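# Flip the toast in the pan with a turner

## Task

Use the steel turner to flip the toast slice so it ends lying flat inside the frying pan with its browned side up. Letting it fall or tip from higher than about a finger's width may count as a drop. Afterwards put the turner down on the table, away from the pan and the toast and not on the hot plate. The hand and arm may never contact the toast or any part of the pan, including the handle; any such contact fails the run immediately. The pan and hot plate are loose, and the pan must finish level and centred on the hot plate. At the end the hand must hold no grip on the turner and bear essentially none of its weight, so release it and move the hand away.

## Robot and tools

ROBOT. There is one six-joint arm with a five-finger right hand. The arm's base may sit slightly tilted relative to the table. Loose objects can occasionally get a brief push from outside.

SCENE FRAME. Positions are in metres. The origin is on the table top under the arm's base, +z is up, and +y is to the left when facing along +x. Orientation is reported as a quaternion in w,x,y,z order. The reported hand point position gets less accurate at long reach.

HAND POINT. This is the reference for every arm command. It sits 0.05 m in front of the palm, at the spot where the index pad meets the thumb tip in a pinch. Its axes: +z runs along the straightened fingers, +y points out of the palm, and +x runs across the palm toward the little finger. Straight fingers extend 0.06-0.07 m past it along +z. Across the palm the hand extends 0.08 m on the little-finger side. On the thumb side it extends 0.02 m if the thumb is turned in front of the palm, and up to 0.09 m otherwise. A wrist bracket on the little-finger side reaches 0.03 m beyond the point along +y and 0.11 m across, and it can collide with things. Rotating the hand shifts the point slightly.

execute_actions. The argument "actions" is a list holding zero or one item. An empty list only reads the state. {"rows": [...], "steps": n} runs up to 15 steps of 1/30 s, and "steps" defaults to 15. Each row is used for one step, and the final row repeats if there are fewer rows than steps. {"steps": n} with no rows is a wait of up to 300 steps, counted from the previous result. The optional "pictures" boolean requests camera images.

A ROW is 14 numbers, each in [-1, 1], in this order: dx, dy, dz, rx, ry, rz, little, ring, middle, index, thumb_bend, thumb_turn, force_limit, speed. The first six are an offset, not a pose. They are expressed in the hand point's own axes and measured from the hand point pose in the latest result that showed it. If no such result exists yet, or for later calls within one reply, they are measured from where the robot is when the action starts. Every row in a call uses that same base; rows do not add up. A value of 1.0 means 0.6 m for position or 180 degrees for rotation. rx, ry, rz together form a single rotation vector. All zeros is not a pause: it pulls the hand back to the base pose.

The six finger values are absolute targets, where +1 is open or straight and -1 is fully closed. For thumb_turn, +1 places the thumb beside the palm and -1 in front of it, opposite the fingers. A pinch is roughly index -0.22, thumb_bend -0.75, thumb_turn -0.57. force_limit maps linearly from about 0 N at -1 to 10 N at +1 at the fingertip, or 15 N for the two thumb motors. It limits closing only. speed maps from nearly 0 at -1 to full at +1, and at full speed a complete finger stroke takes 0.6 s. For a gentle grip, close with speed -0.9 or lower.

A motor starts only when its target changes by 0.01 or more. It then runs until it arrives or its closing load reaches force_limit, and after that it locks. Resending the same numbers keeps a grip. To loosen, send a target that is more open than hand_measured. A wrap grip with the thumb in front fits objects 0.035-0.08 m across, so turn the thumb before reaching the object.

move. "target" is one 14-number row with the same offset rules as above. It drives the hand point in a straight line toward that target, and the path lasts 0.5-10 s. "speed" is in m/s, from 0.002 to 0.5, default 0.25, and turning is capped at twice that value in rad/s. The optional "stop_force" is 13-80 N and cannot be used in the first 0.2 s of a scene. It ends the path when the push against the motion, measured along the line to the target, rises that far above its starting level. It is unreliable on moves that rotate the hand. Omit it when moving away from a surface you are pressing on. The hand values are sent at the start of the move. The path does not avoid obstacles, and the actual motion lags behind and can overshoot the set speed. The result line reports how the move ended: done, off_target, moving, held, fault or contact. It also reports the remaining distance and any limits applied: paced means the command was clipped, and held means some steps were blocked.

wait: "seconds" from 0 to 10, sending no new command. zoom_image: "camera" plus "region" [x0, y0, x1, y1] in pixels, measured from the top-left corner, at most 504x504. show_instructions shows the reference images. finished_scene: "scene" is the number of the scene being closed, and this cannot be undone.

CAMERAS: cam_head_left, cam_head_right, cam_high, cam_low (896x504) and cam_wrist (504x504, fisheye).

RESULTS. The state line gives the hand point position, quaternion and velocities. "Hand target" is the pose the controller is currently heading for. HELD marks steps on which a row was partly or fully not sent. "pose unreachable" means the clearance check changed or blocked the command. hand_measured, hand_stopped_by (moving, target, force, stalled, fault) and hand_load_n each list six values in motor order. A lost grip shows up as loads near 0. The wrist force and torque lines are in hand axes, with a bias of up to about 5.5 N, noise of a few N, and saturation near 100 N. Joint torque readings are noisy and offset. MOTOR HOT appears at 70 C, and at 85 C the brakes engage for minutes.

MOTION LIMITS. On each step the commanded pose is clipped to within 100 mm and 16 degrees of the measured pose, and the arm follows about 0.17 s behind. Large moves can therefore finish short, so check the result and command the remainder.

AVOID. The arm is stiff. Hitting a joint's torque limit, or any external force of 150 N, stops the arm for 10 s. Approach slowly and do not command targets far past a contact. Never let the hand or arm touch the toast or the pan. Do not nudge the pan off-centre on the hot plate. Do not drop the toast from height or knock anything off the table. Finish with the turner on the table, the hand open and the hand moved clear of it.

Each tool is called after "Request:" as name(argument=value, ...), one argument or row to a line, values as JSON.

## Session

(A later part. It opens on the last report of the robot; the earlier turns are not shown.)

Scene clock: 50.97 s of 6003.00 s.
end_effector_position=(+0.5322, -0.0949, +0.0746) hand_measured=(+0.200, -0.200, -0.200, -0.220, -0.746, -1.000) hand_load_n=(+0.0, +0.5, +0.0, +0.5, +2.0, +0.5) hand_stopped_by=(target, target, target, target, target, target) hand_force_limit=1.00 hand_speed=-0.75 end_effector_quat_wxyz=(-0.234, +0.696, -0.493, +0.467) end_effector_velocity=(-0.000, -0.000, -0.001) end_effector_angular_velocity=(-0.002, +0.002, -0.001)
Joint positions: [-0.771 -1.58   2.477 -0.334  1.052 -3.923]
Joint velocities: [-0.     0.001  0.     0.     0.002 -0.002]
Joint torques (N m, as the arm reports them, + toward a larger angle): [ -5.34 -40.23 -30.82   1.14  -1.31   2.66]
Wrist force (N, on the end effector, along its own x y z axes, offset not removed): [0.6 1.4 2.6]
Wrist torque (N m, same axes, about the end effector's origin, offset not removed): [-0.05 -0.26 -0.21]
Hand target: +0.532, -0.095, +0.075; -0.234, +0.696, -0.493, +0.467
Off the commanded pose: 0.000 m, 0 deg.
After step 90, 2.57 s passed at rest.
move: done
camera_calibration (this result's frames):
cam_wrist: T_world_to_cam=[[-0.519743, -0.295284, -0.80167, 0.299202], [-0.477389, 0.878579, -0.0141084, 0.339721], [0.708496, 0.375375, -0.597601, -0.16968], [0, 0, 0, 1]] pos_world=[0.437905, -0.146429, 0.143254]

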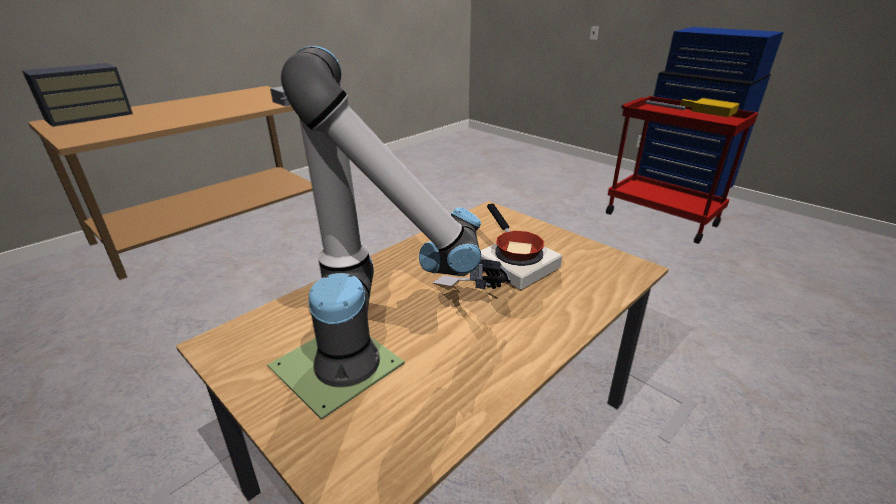

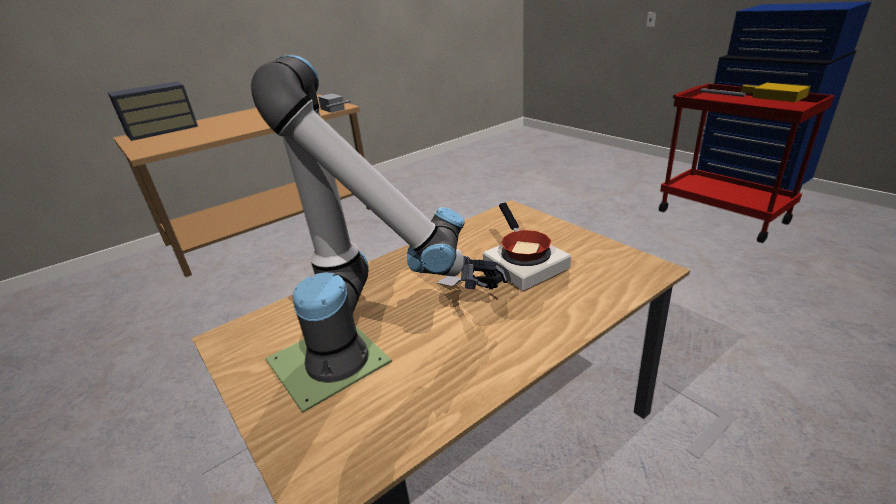

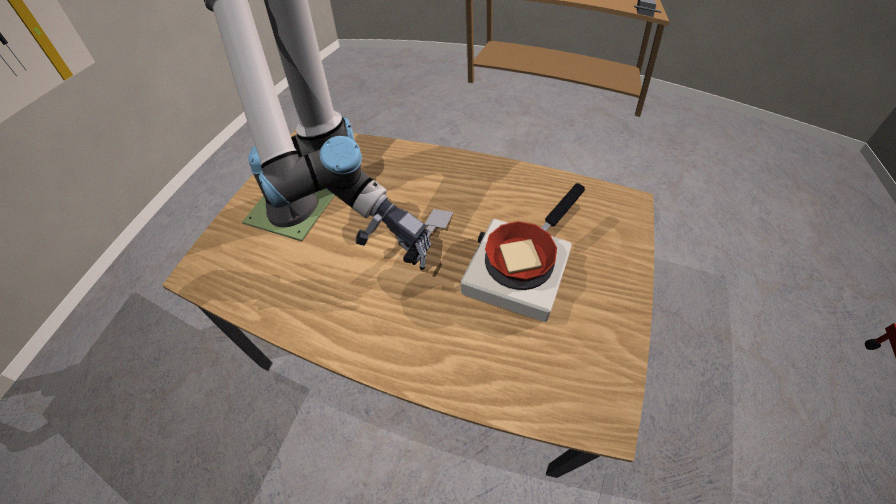

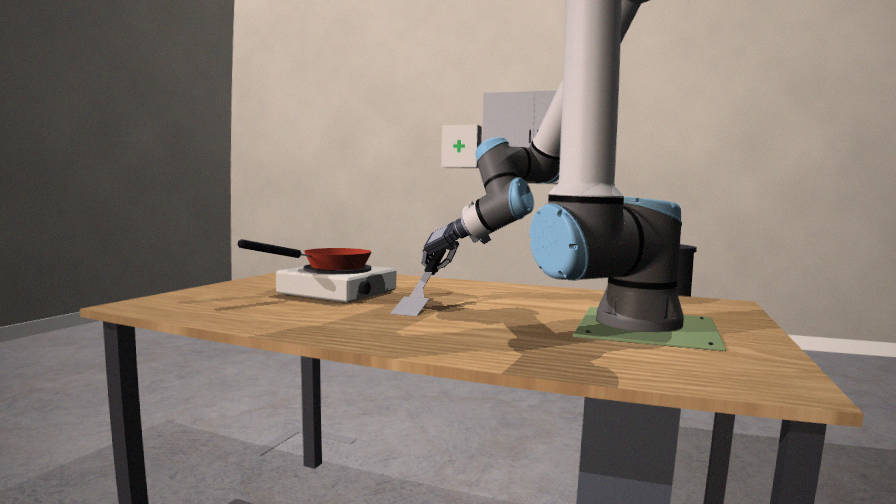

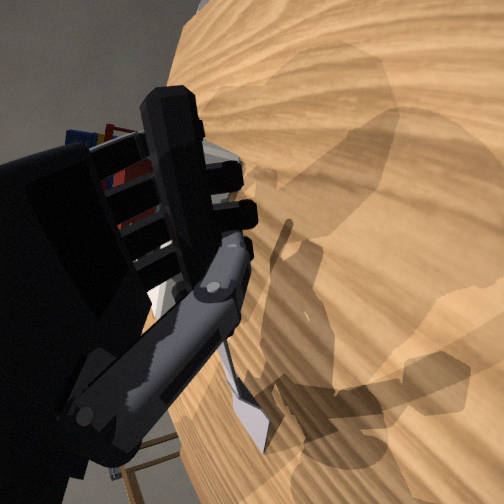

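Request:
move(
  target=[0,0,0.02,0.08,0,0,-1,-1,-0.2,0.05,-0.75,0,1,-0.7],
  speed=0.08,
)

Request:
move(
  target=[0,0,0,0,0,0,-1,-1,-1,-1,-0.9,0.3,1,-0.7],
)

Scene clock: 56.20 s of 6003.00 s.
end_effector_position=(+0.5429, -0.0964, +0.0693) hand_measured=(-1.000, -1.000, -0.200, +0.050, -0.748, +0.000) hand_load_n=(+0.0, +0.5, +0.0, +0.0, +0.0, +0.0) hand_stopped_by=(target, target, target, target, target, target) hand_force_limit=1.00 hand_speed=-0.70 end_effector_quat_wxyz=(-0.319, +0.661, -0.431, +0.525) end_effector_velocity=(+0.000, +0.000, +0.000) end_effector_angular_velocity=(+0.000, -0.000, +0.002)
Joint positions: [-0.912 -1.542  2.58  -0.66   0.753 -3.859]
Joint velocities: [-0.     0.     0.    -0.    -0.002 -0.   ]
Joint torques (N m, as the arm reports them, + toward a larger angle): [-9.73 -3.68 -7.59 -2.75 -3.    3.16]
Wrist force (N, on the end effector, along its own x y z axes, offset not removed): [-2.3 0.5 3.8]
Wrist torque (N m, same axes, about the end effector's origin, offset not removed): [-0.25 0.11 -0.36]
Hand target: +0.543, -0.096, +0.069; -0.319, +0.661, -0.431, +0.525
Off the commanded pose: 0.000 m, 0 deg.
move: done
camera_calibration (this result's frames):
cam_wrist: T_world_to_cam=[[-0.29238, -0.321255, -0.900727, 0.180918], [-0.552896, 0.825293, -0.114878, 0.388927], [0.780269, 0.46442, -0.41892, -0.222611], [0, 0, 0, 1]] pos_world=[0.441629, -0.159473, 0.114381]

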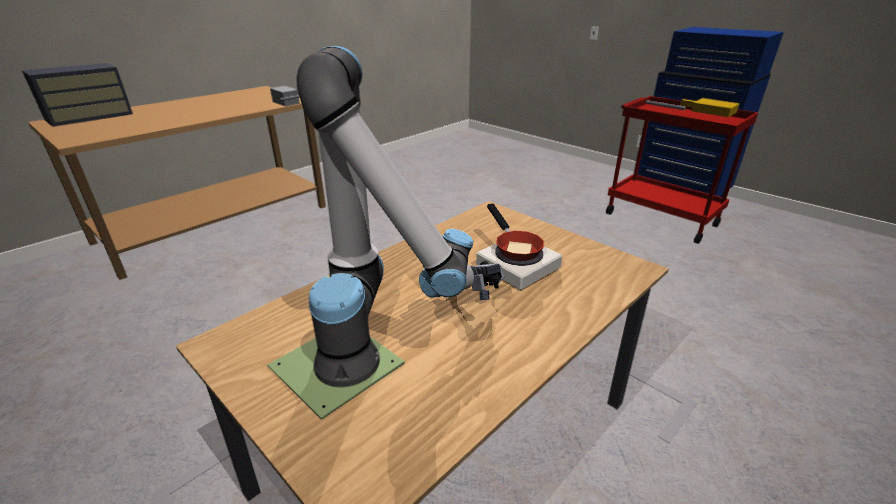

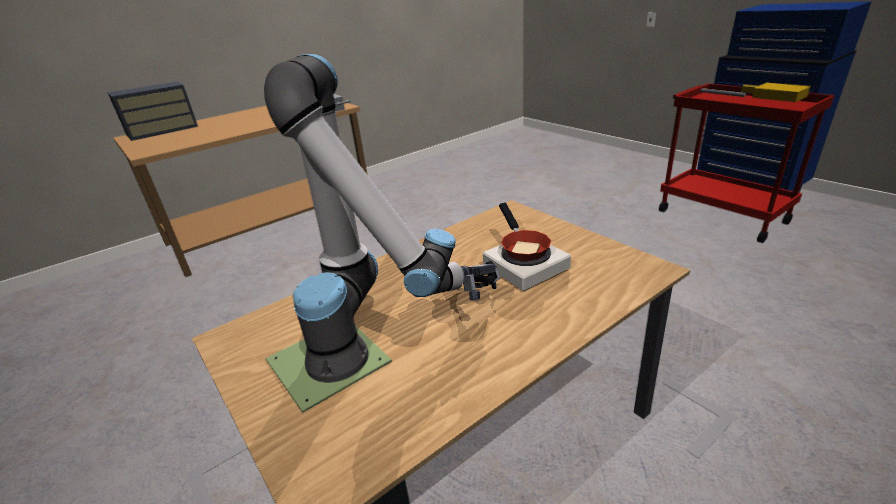

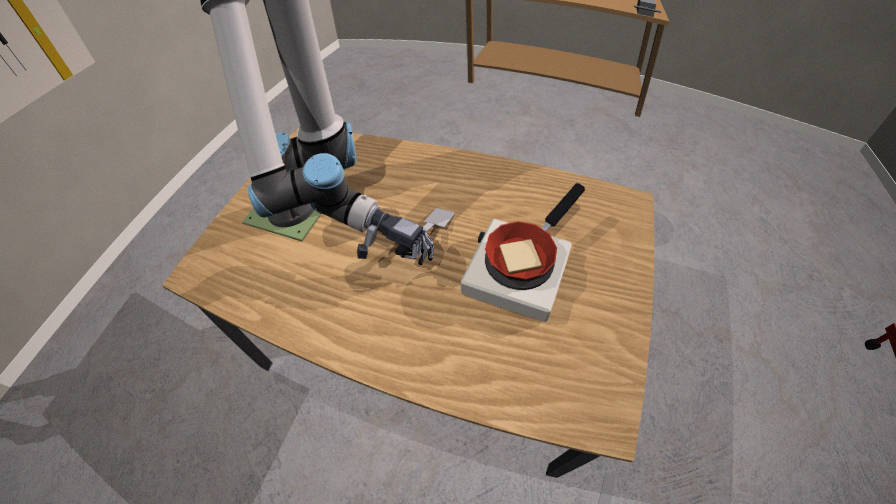

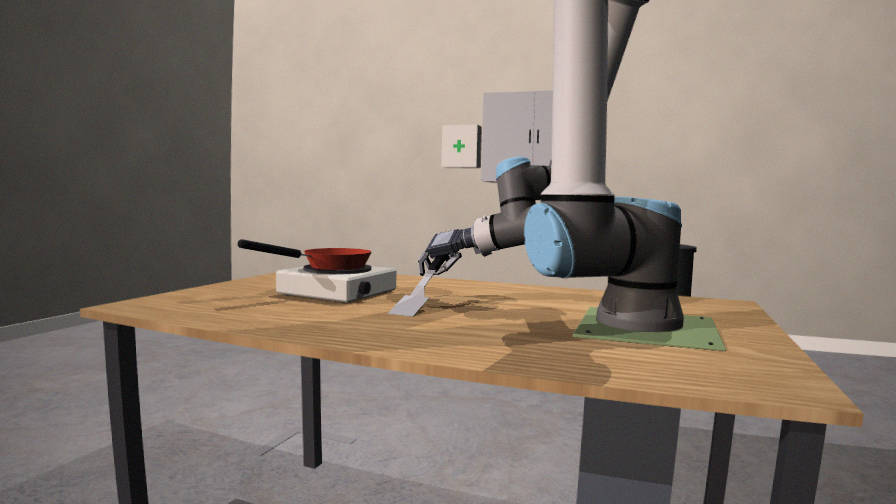

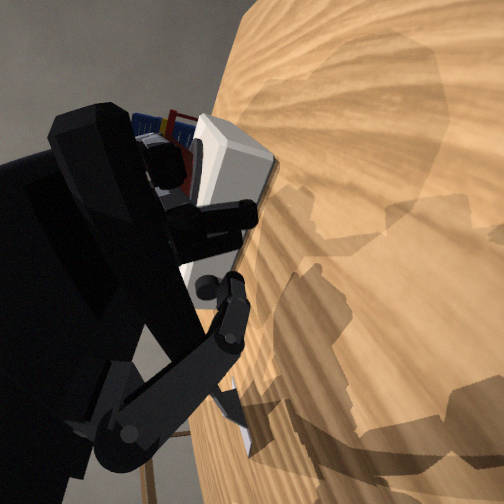

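Scene clock: 58.57 s of 6003.00 s.
end_effector_position=(+0.5429, -0.0964, +0.0693) hand_measured=(-1.000, -1.000, -1.000, -1.000, -0.900, +0.300) hand_load_n=(+0.0, +0.0, +0.0, +0.0, +0.5, +0.0) hand_stopped_by=(target, target, target, target, target, target) hand_force_limit=1.00 hand_speed=-0.70 end_effector_quat_wxyz=(-0.319, +0.661, -0.431, +0.525) end_effector_velocity=(-0.000, -0.000, -0.000) end_effector_angular_velocity=(+0.000, +0.000, -0.001)
Joint positions: [-0.912 -1.542  2.58  -0.66   0.753 -3.859]
Joint velocities: [ 0.     0.     0.    -0.     0.001  0.   ]
Joint torques (N m, as the arm reports them, + toward a larger angle): [-8.85 -5.71 -9.96 -1.54 -2.83  2.94]
Wrist force (N, on the end effector, along its own x y z axes, offset not removed): [-1.9 2.8 4.3]
Wrist torque (N m, same axes, about the end effector's origin, offset not removed): [0.07 -0.05 -0.32]
Hand target: +0.543, -0.096, +0.069; -0.319, +0.661, -0.431, +0.525
Off the commanded pose: 0.000 m, 0 deg.
move: done
camera_calibration (this result's frames):
cam_wrist: T_world_to_cam=[[-0.29238, -0.321255, -0.900727, 0.180917], [-0.552895, 0.825294, -0.114879, 0.388926], [0.78027, 0.46442, -0.418919, -0.222611], [0, 0, 0, 1]] pos_world=[0.441628, -0.159473, 0.11438]

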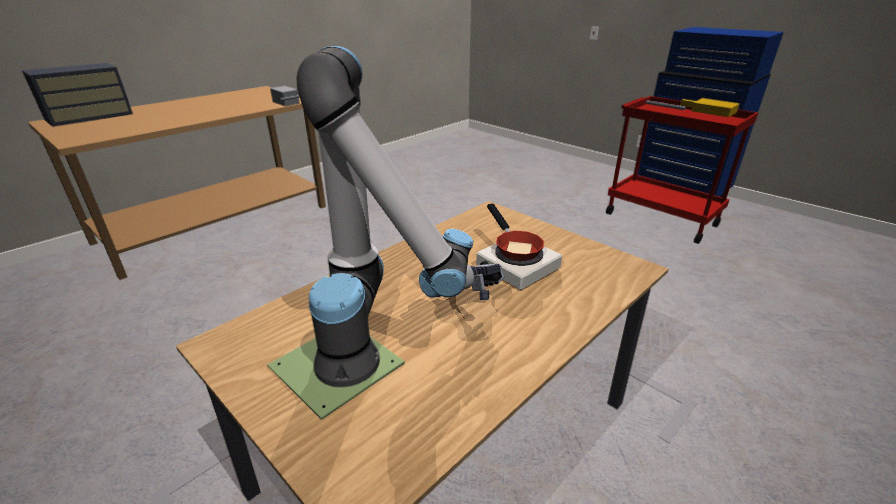

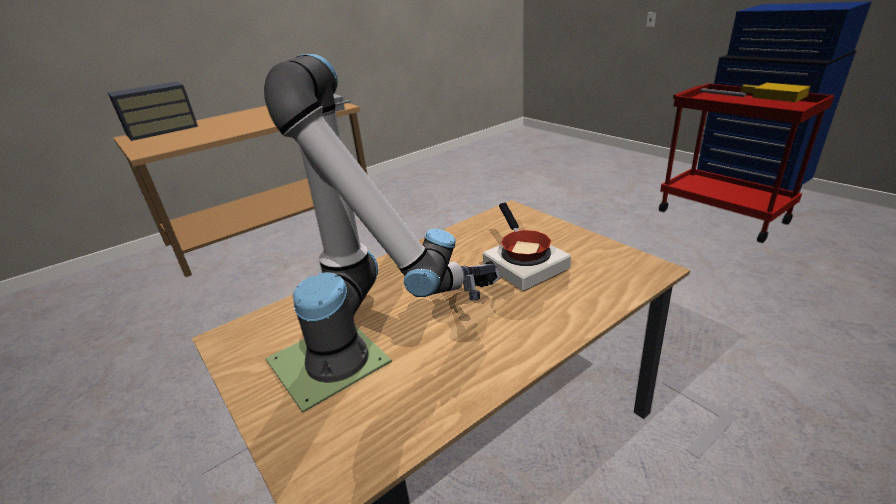

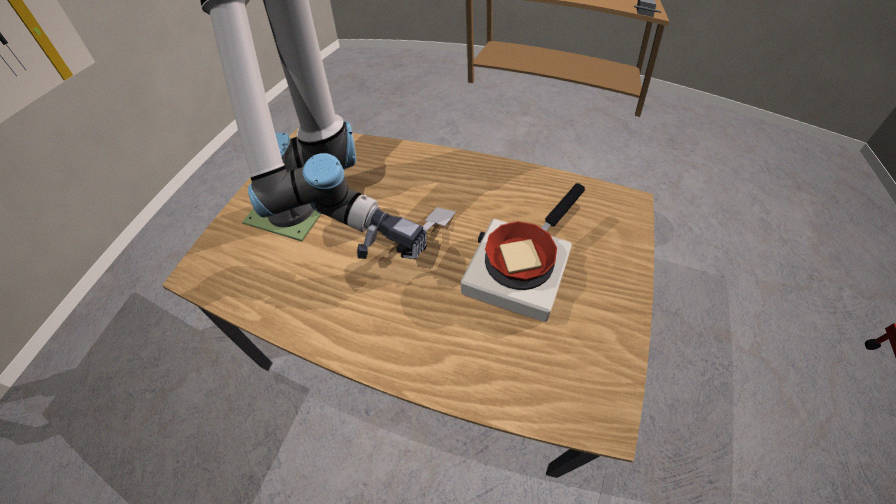

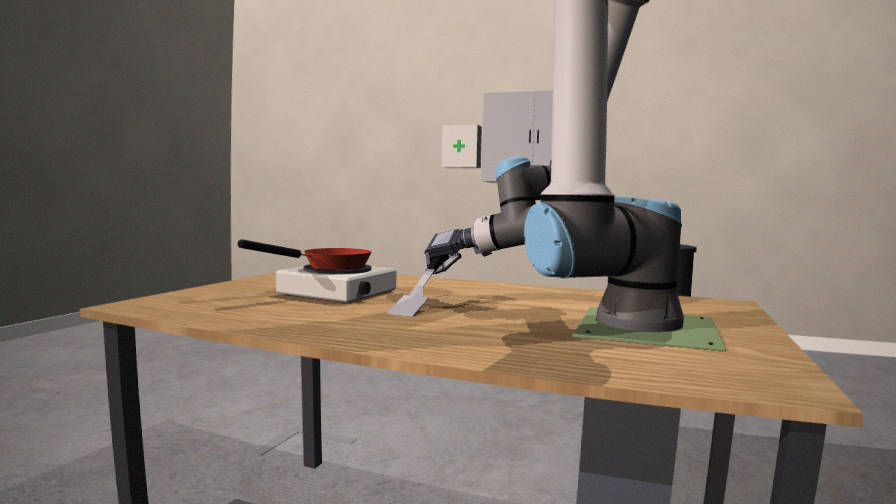

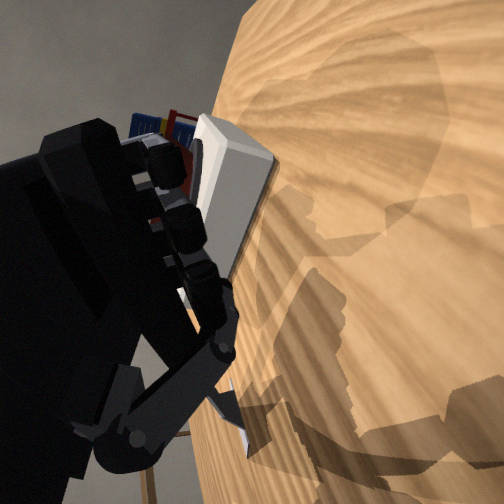

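Request:
move(
  target=[0,-0.008,0.03,0,0,0,-1,-1,-1,-1,-0.9,0.3,1,-0.8],
  speed=0.03,
)

Request:
move(
  target=[0,0,0,0,0,0,-1,-1,-1,-1,-0.9,1,1,-0.8],
)

Request:
move(
  target=[0.1,-0.6,0.05,0.087,0,0,-1,-1,-1,-1,-0.9,1,1,-0.8],
)

Scene clock: 63.93 s of 6003.00 s.
end_effector_position=(+0.5612, -0.0950, +0.0690) hand_measured=(-1.000, -1.000, -1.000, -1.000, -0.900, +0.300) hand_load_n=(+0.0, +0.0, +0.0, +0.0, +0.5, -0.5) hand_stopped_by=(target, target, target, target, target, target) hand_force_limit=1.00 hand_speed=-0.80 end_effector_quat_wxyz=(-0.319, +0.661, -0.431, +0.525) end_effector_velocity=(+0.002, +0.000, -0.001) end_effector_angular_velocity=(+0.001, +0.001, -0.000)
Joint positions: [-0.859 -1.516  2.55  -0.676  0.803 -3.831]
Joint velocities: [ 0.007  0.005 -0.004 -0.002  0.007  0.003]
Joint torques (N m, as the arm reports them, + toward a larger angle): [ 14.95  -7.09 -33.84  -3.46   1.64   4.07]
Wrist force (N, on the end effector, along its own x y z axes, offset not removed): [-4.2 2.0 2.7]
Wrist torque (N m, same axes, about the end effector's origin, offset not removed): [0.03 0.43 -0.44]
Hand target: +0.561, -0.095, +0.069; -0.319, +0.661, -0.431, +0.525
Off the commanded pose: 0.000 m, 0 deg.
After step 90, 1.40 s passed at rest.
move: done
camera_calibration (this result's frames):
cam_wrist: T_world_to_cam=[[-0.292404, -0.321313, -0.900699, 0.186527], [-0.552938, 0.825263, -0.114896, 0.397806], [0.780231, 0.464434, -0.418976, -0.237597], [0, 0, 0, 1]] pos_world=[0.459884, -0.158013, 0.114164]

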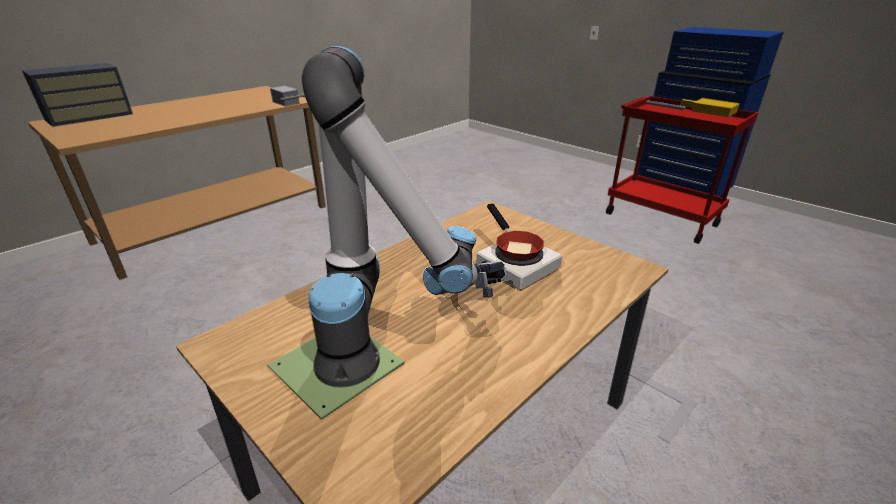

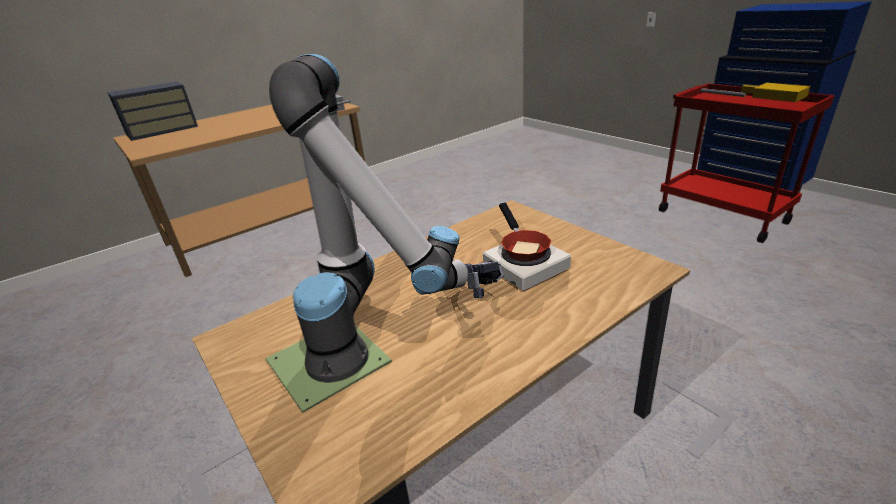

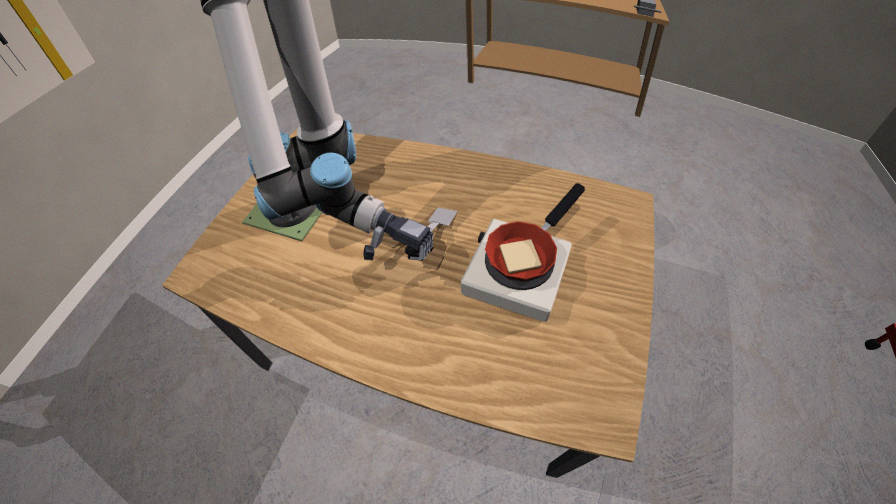

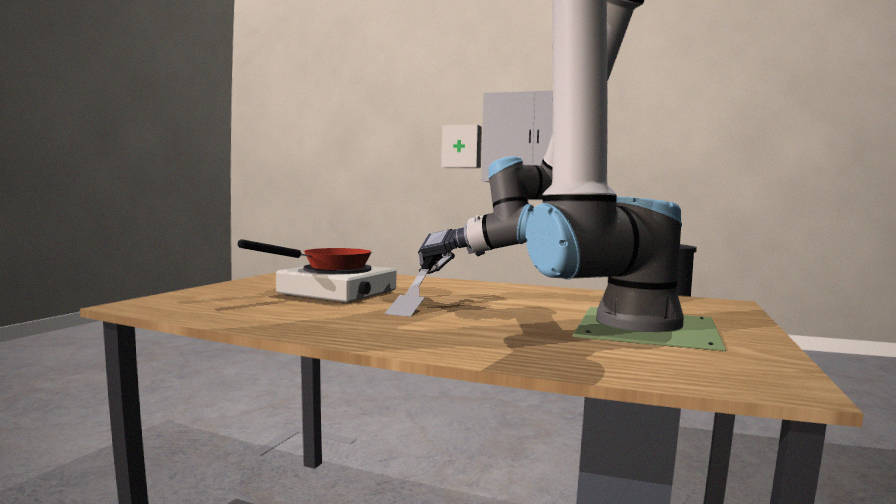

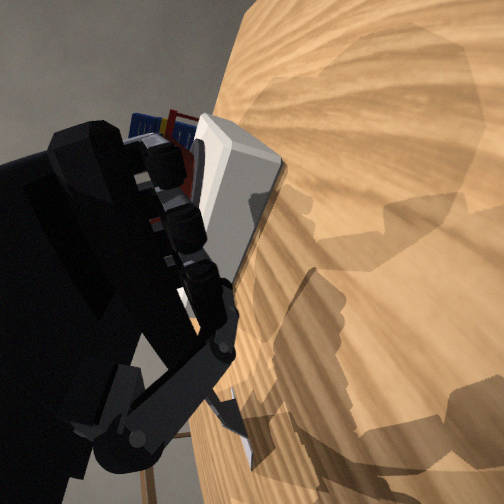

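Scene clock: 65.77 s of 6003.00 s.
end_effector_position=(+0.5611, -0.0950, +0.0690) hand_measured=(-1.000, -1.000, -1.000, -1.000, -0.898, +0.742) hand_load_n=(+2.5, +0.5, +0.0, +0.0, +4.0, -16.5) hand_stopped_by=(target, target, target, target, target, moving) hand_force_limit=1.00 hand_speed=-0.80 end_effector_quat_wxyz=(-0.319, +0.661, -0.431, +0.525) end_effector_velocity=(+0.000, -0.000, +0.000) end_effector_angular_velocity=(-0.003, -0.001, -0.000)
Joint positions: [-0.859 -1.516  2.55  -0.676  0.803 -3.831]
Joint velocities: [ 0.     0.     0.    -0.001  0.001 -0.002]
Joint torques (N m, as the arm reports them, + toward a larger angle): [ -9.16 -44.08 -11.23   2.45  -2.84  -3.56]
Wrist force (N, on the end effector, along its own x y z axes, offset not removed): [0.0 0.3 5.1]
Wrist torque (N m, same axes, about the end effector's origin, offset not removed): [-0.52 -0.18 -0.37]
Hand target: +0.561, -0.095, +0.069; -0.319, +0.661, -0.431, +0.525
Off the commanded pose: 0.000 m, 0 deg.
move: done
camera_calibration (this result's frames):
cam_wrist: T_world_to_cam=[[-0.292415, -0.321304, -0.900698, 0.186528], [-0.55294, 0.825263, -0.11488, 0.397795], [0.780225, 0.46444, -0.418981, -0.237593], [0, 0, 0, 1]] pos_world=[0.459876, -0.158006, 0.114157]

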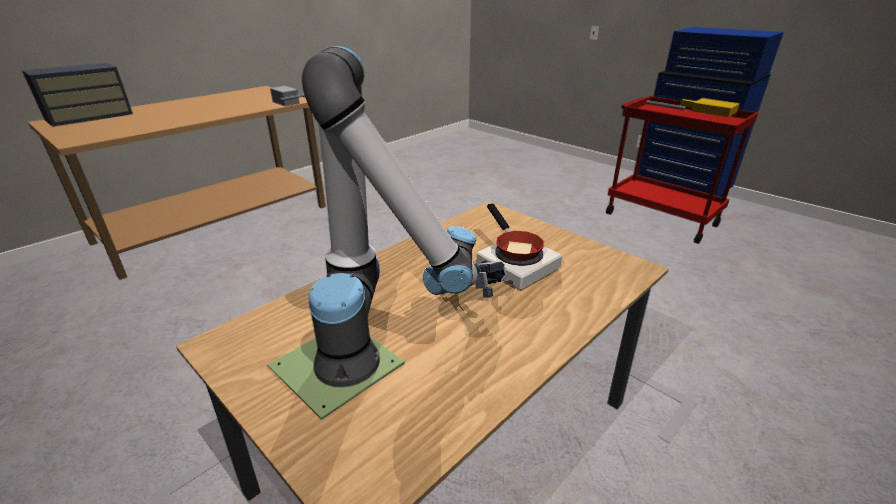

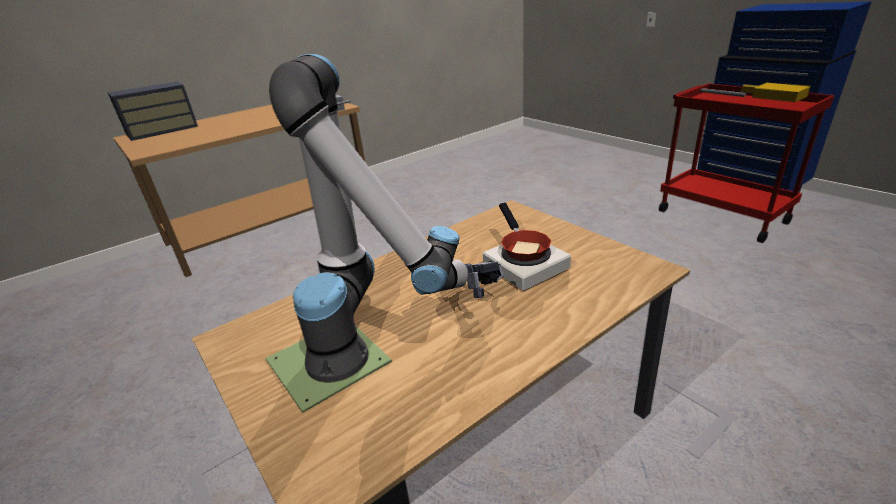

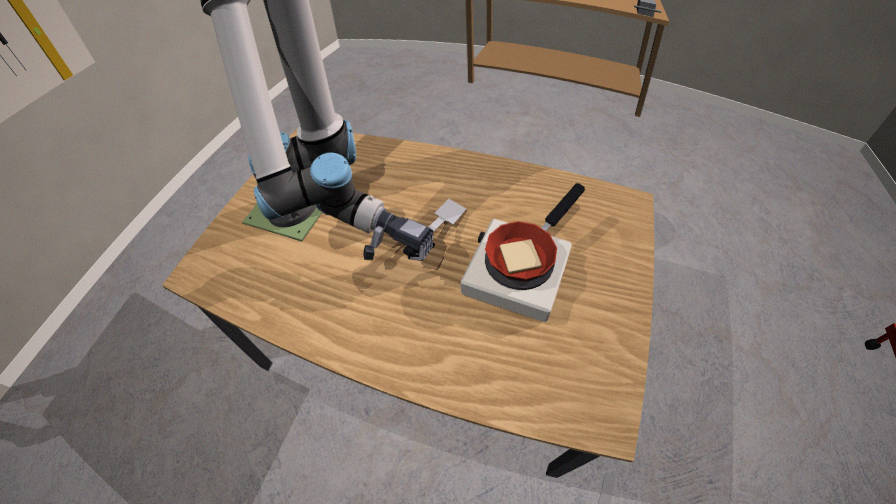

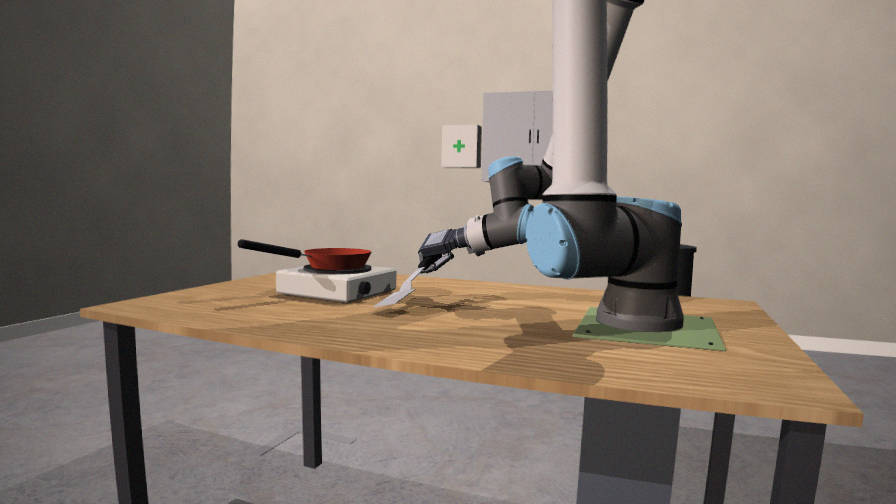

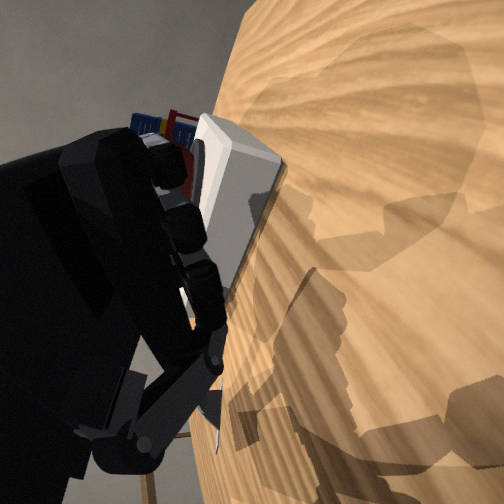

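Scene clock: 67.87 s of 6003.00 s.
end_effector_position=(+0.6792, +0.0029, +0.4009) hand_measured=(-1.000, -1.000, -1.000, -1.000, -0.898, +0.740) hand_load_n=(+2.5, +0.5, +0.0, +0.0, +4.0, -16.5) hand_stopped_by=(target, target, target, target, target, stalled) hand_force_limit=1.00 hand_speed=-0.80 end_effector_quat_wxyz=(-0.406, +0.612, -0.355, +0.579) end_effector_velocity=(+0.001, +0.000, +0.003) end_effector_angular_velocity=(-0.001, -0.002, -0.001)
Joint positions: [-0.528 -1.829  2.179 -0.341  0.987 -3.566]
Joint velocities: [ 0.003  0.    -0.004  0.001  0.004  0.   ]
Joint torques (N m, as the arm reports them, + toward a larger angle): [ 10.85   2.27 -52.16   0.82   2.47   3.84]
Wrist force (N, on the end effector, along its own x y z axes, offset not removed): [-3.9 1.2 6.2]
Wrist torque (N m, same axes, about the end effector's origin, offset not removed): [-0.47 0.29 -0.67]
Hand target: +0.679, +0.003, +0.401; -0.406, +0.612, -0.355, +0.579
Off the commanded pose: 0.001 m, 0 deg.
move: done
camera_calibration (this result's frames):
cam_wrist: T_world_to_cam=[[-0.0258689, -0.320137, -0.947018, 0.388948], [-0.600215, 0.762546, -0.241382, 0.503393], [0.79942, 0.56217, -0.211878, -0.33249], [0, 0, 0, 1]] pos_world=[0.578005, -0.0724283, 0.419403]

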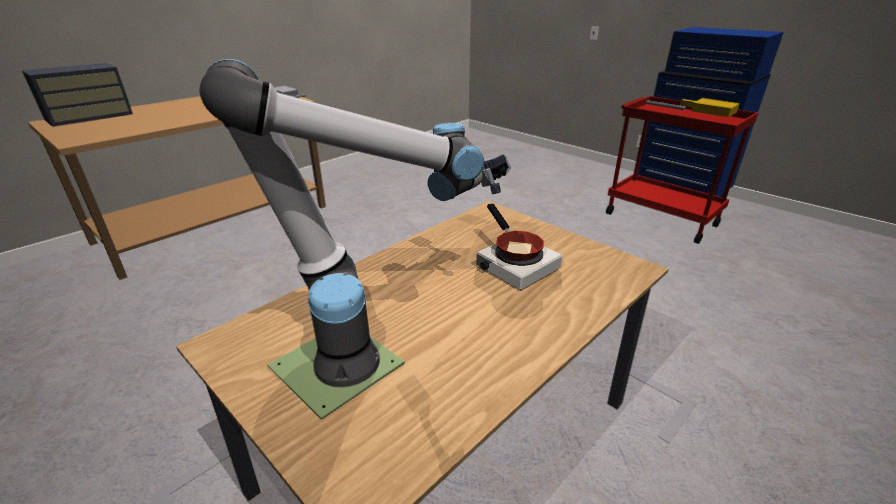

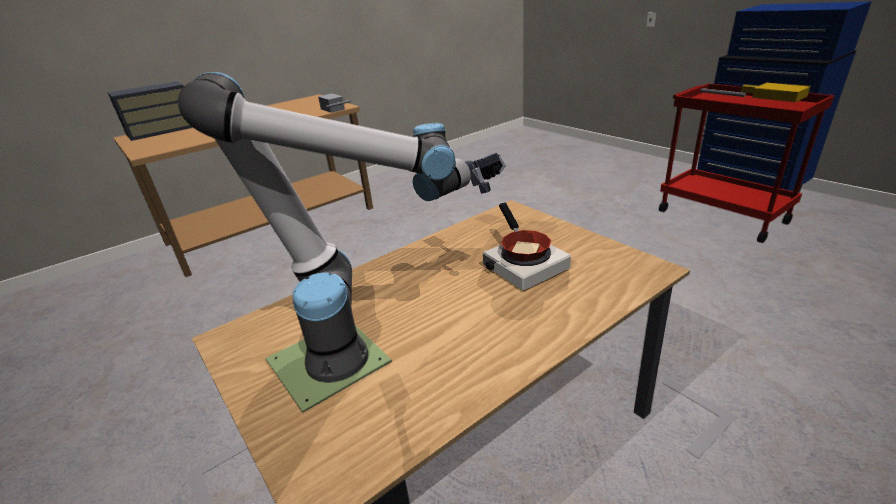

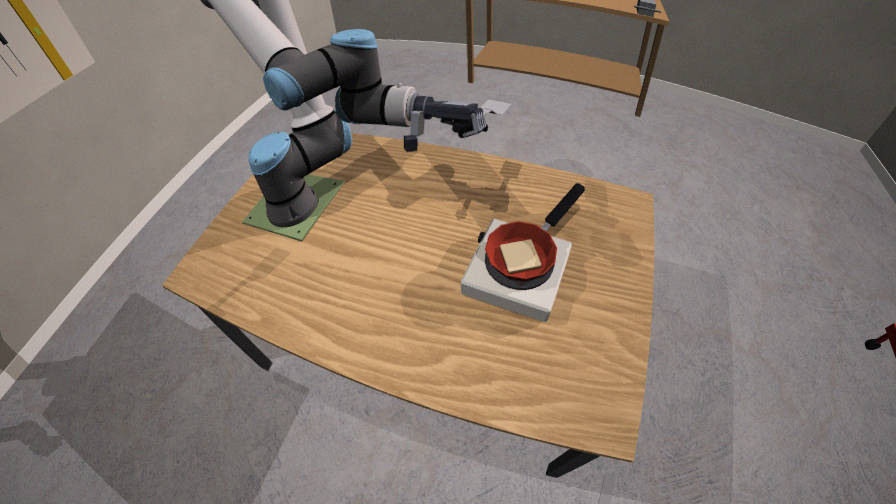

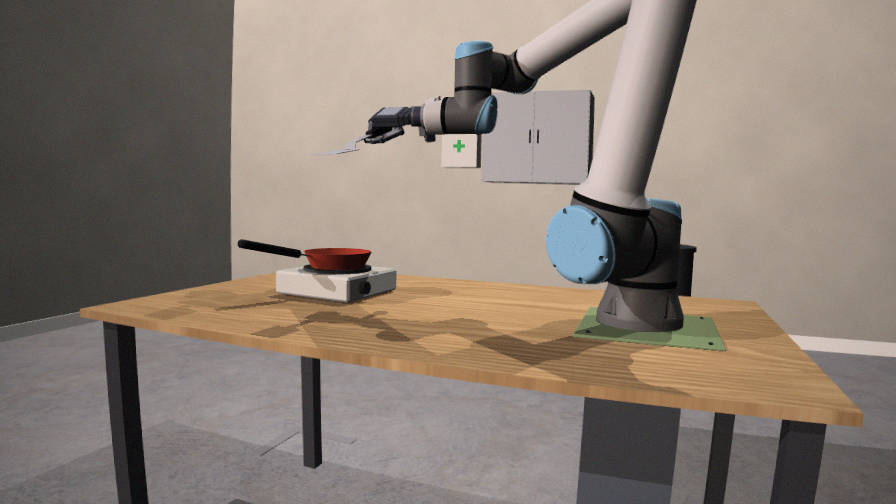

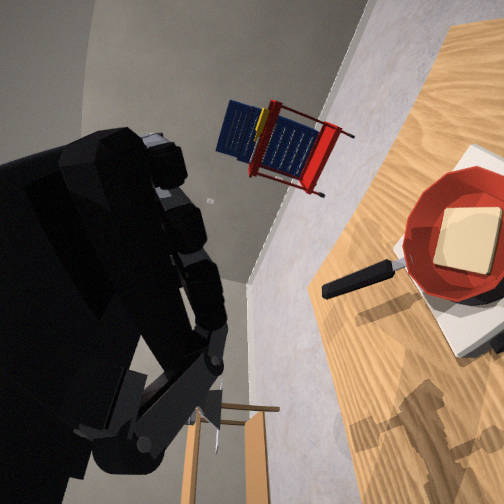

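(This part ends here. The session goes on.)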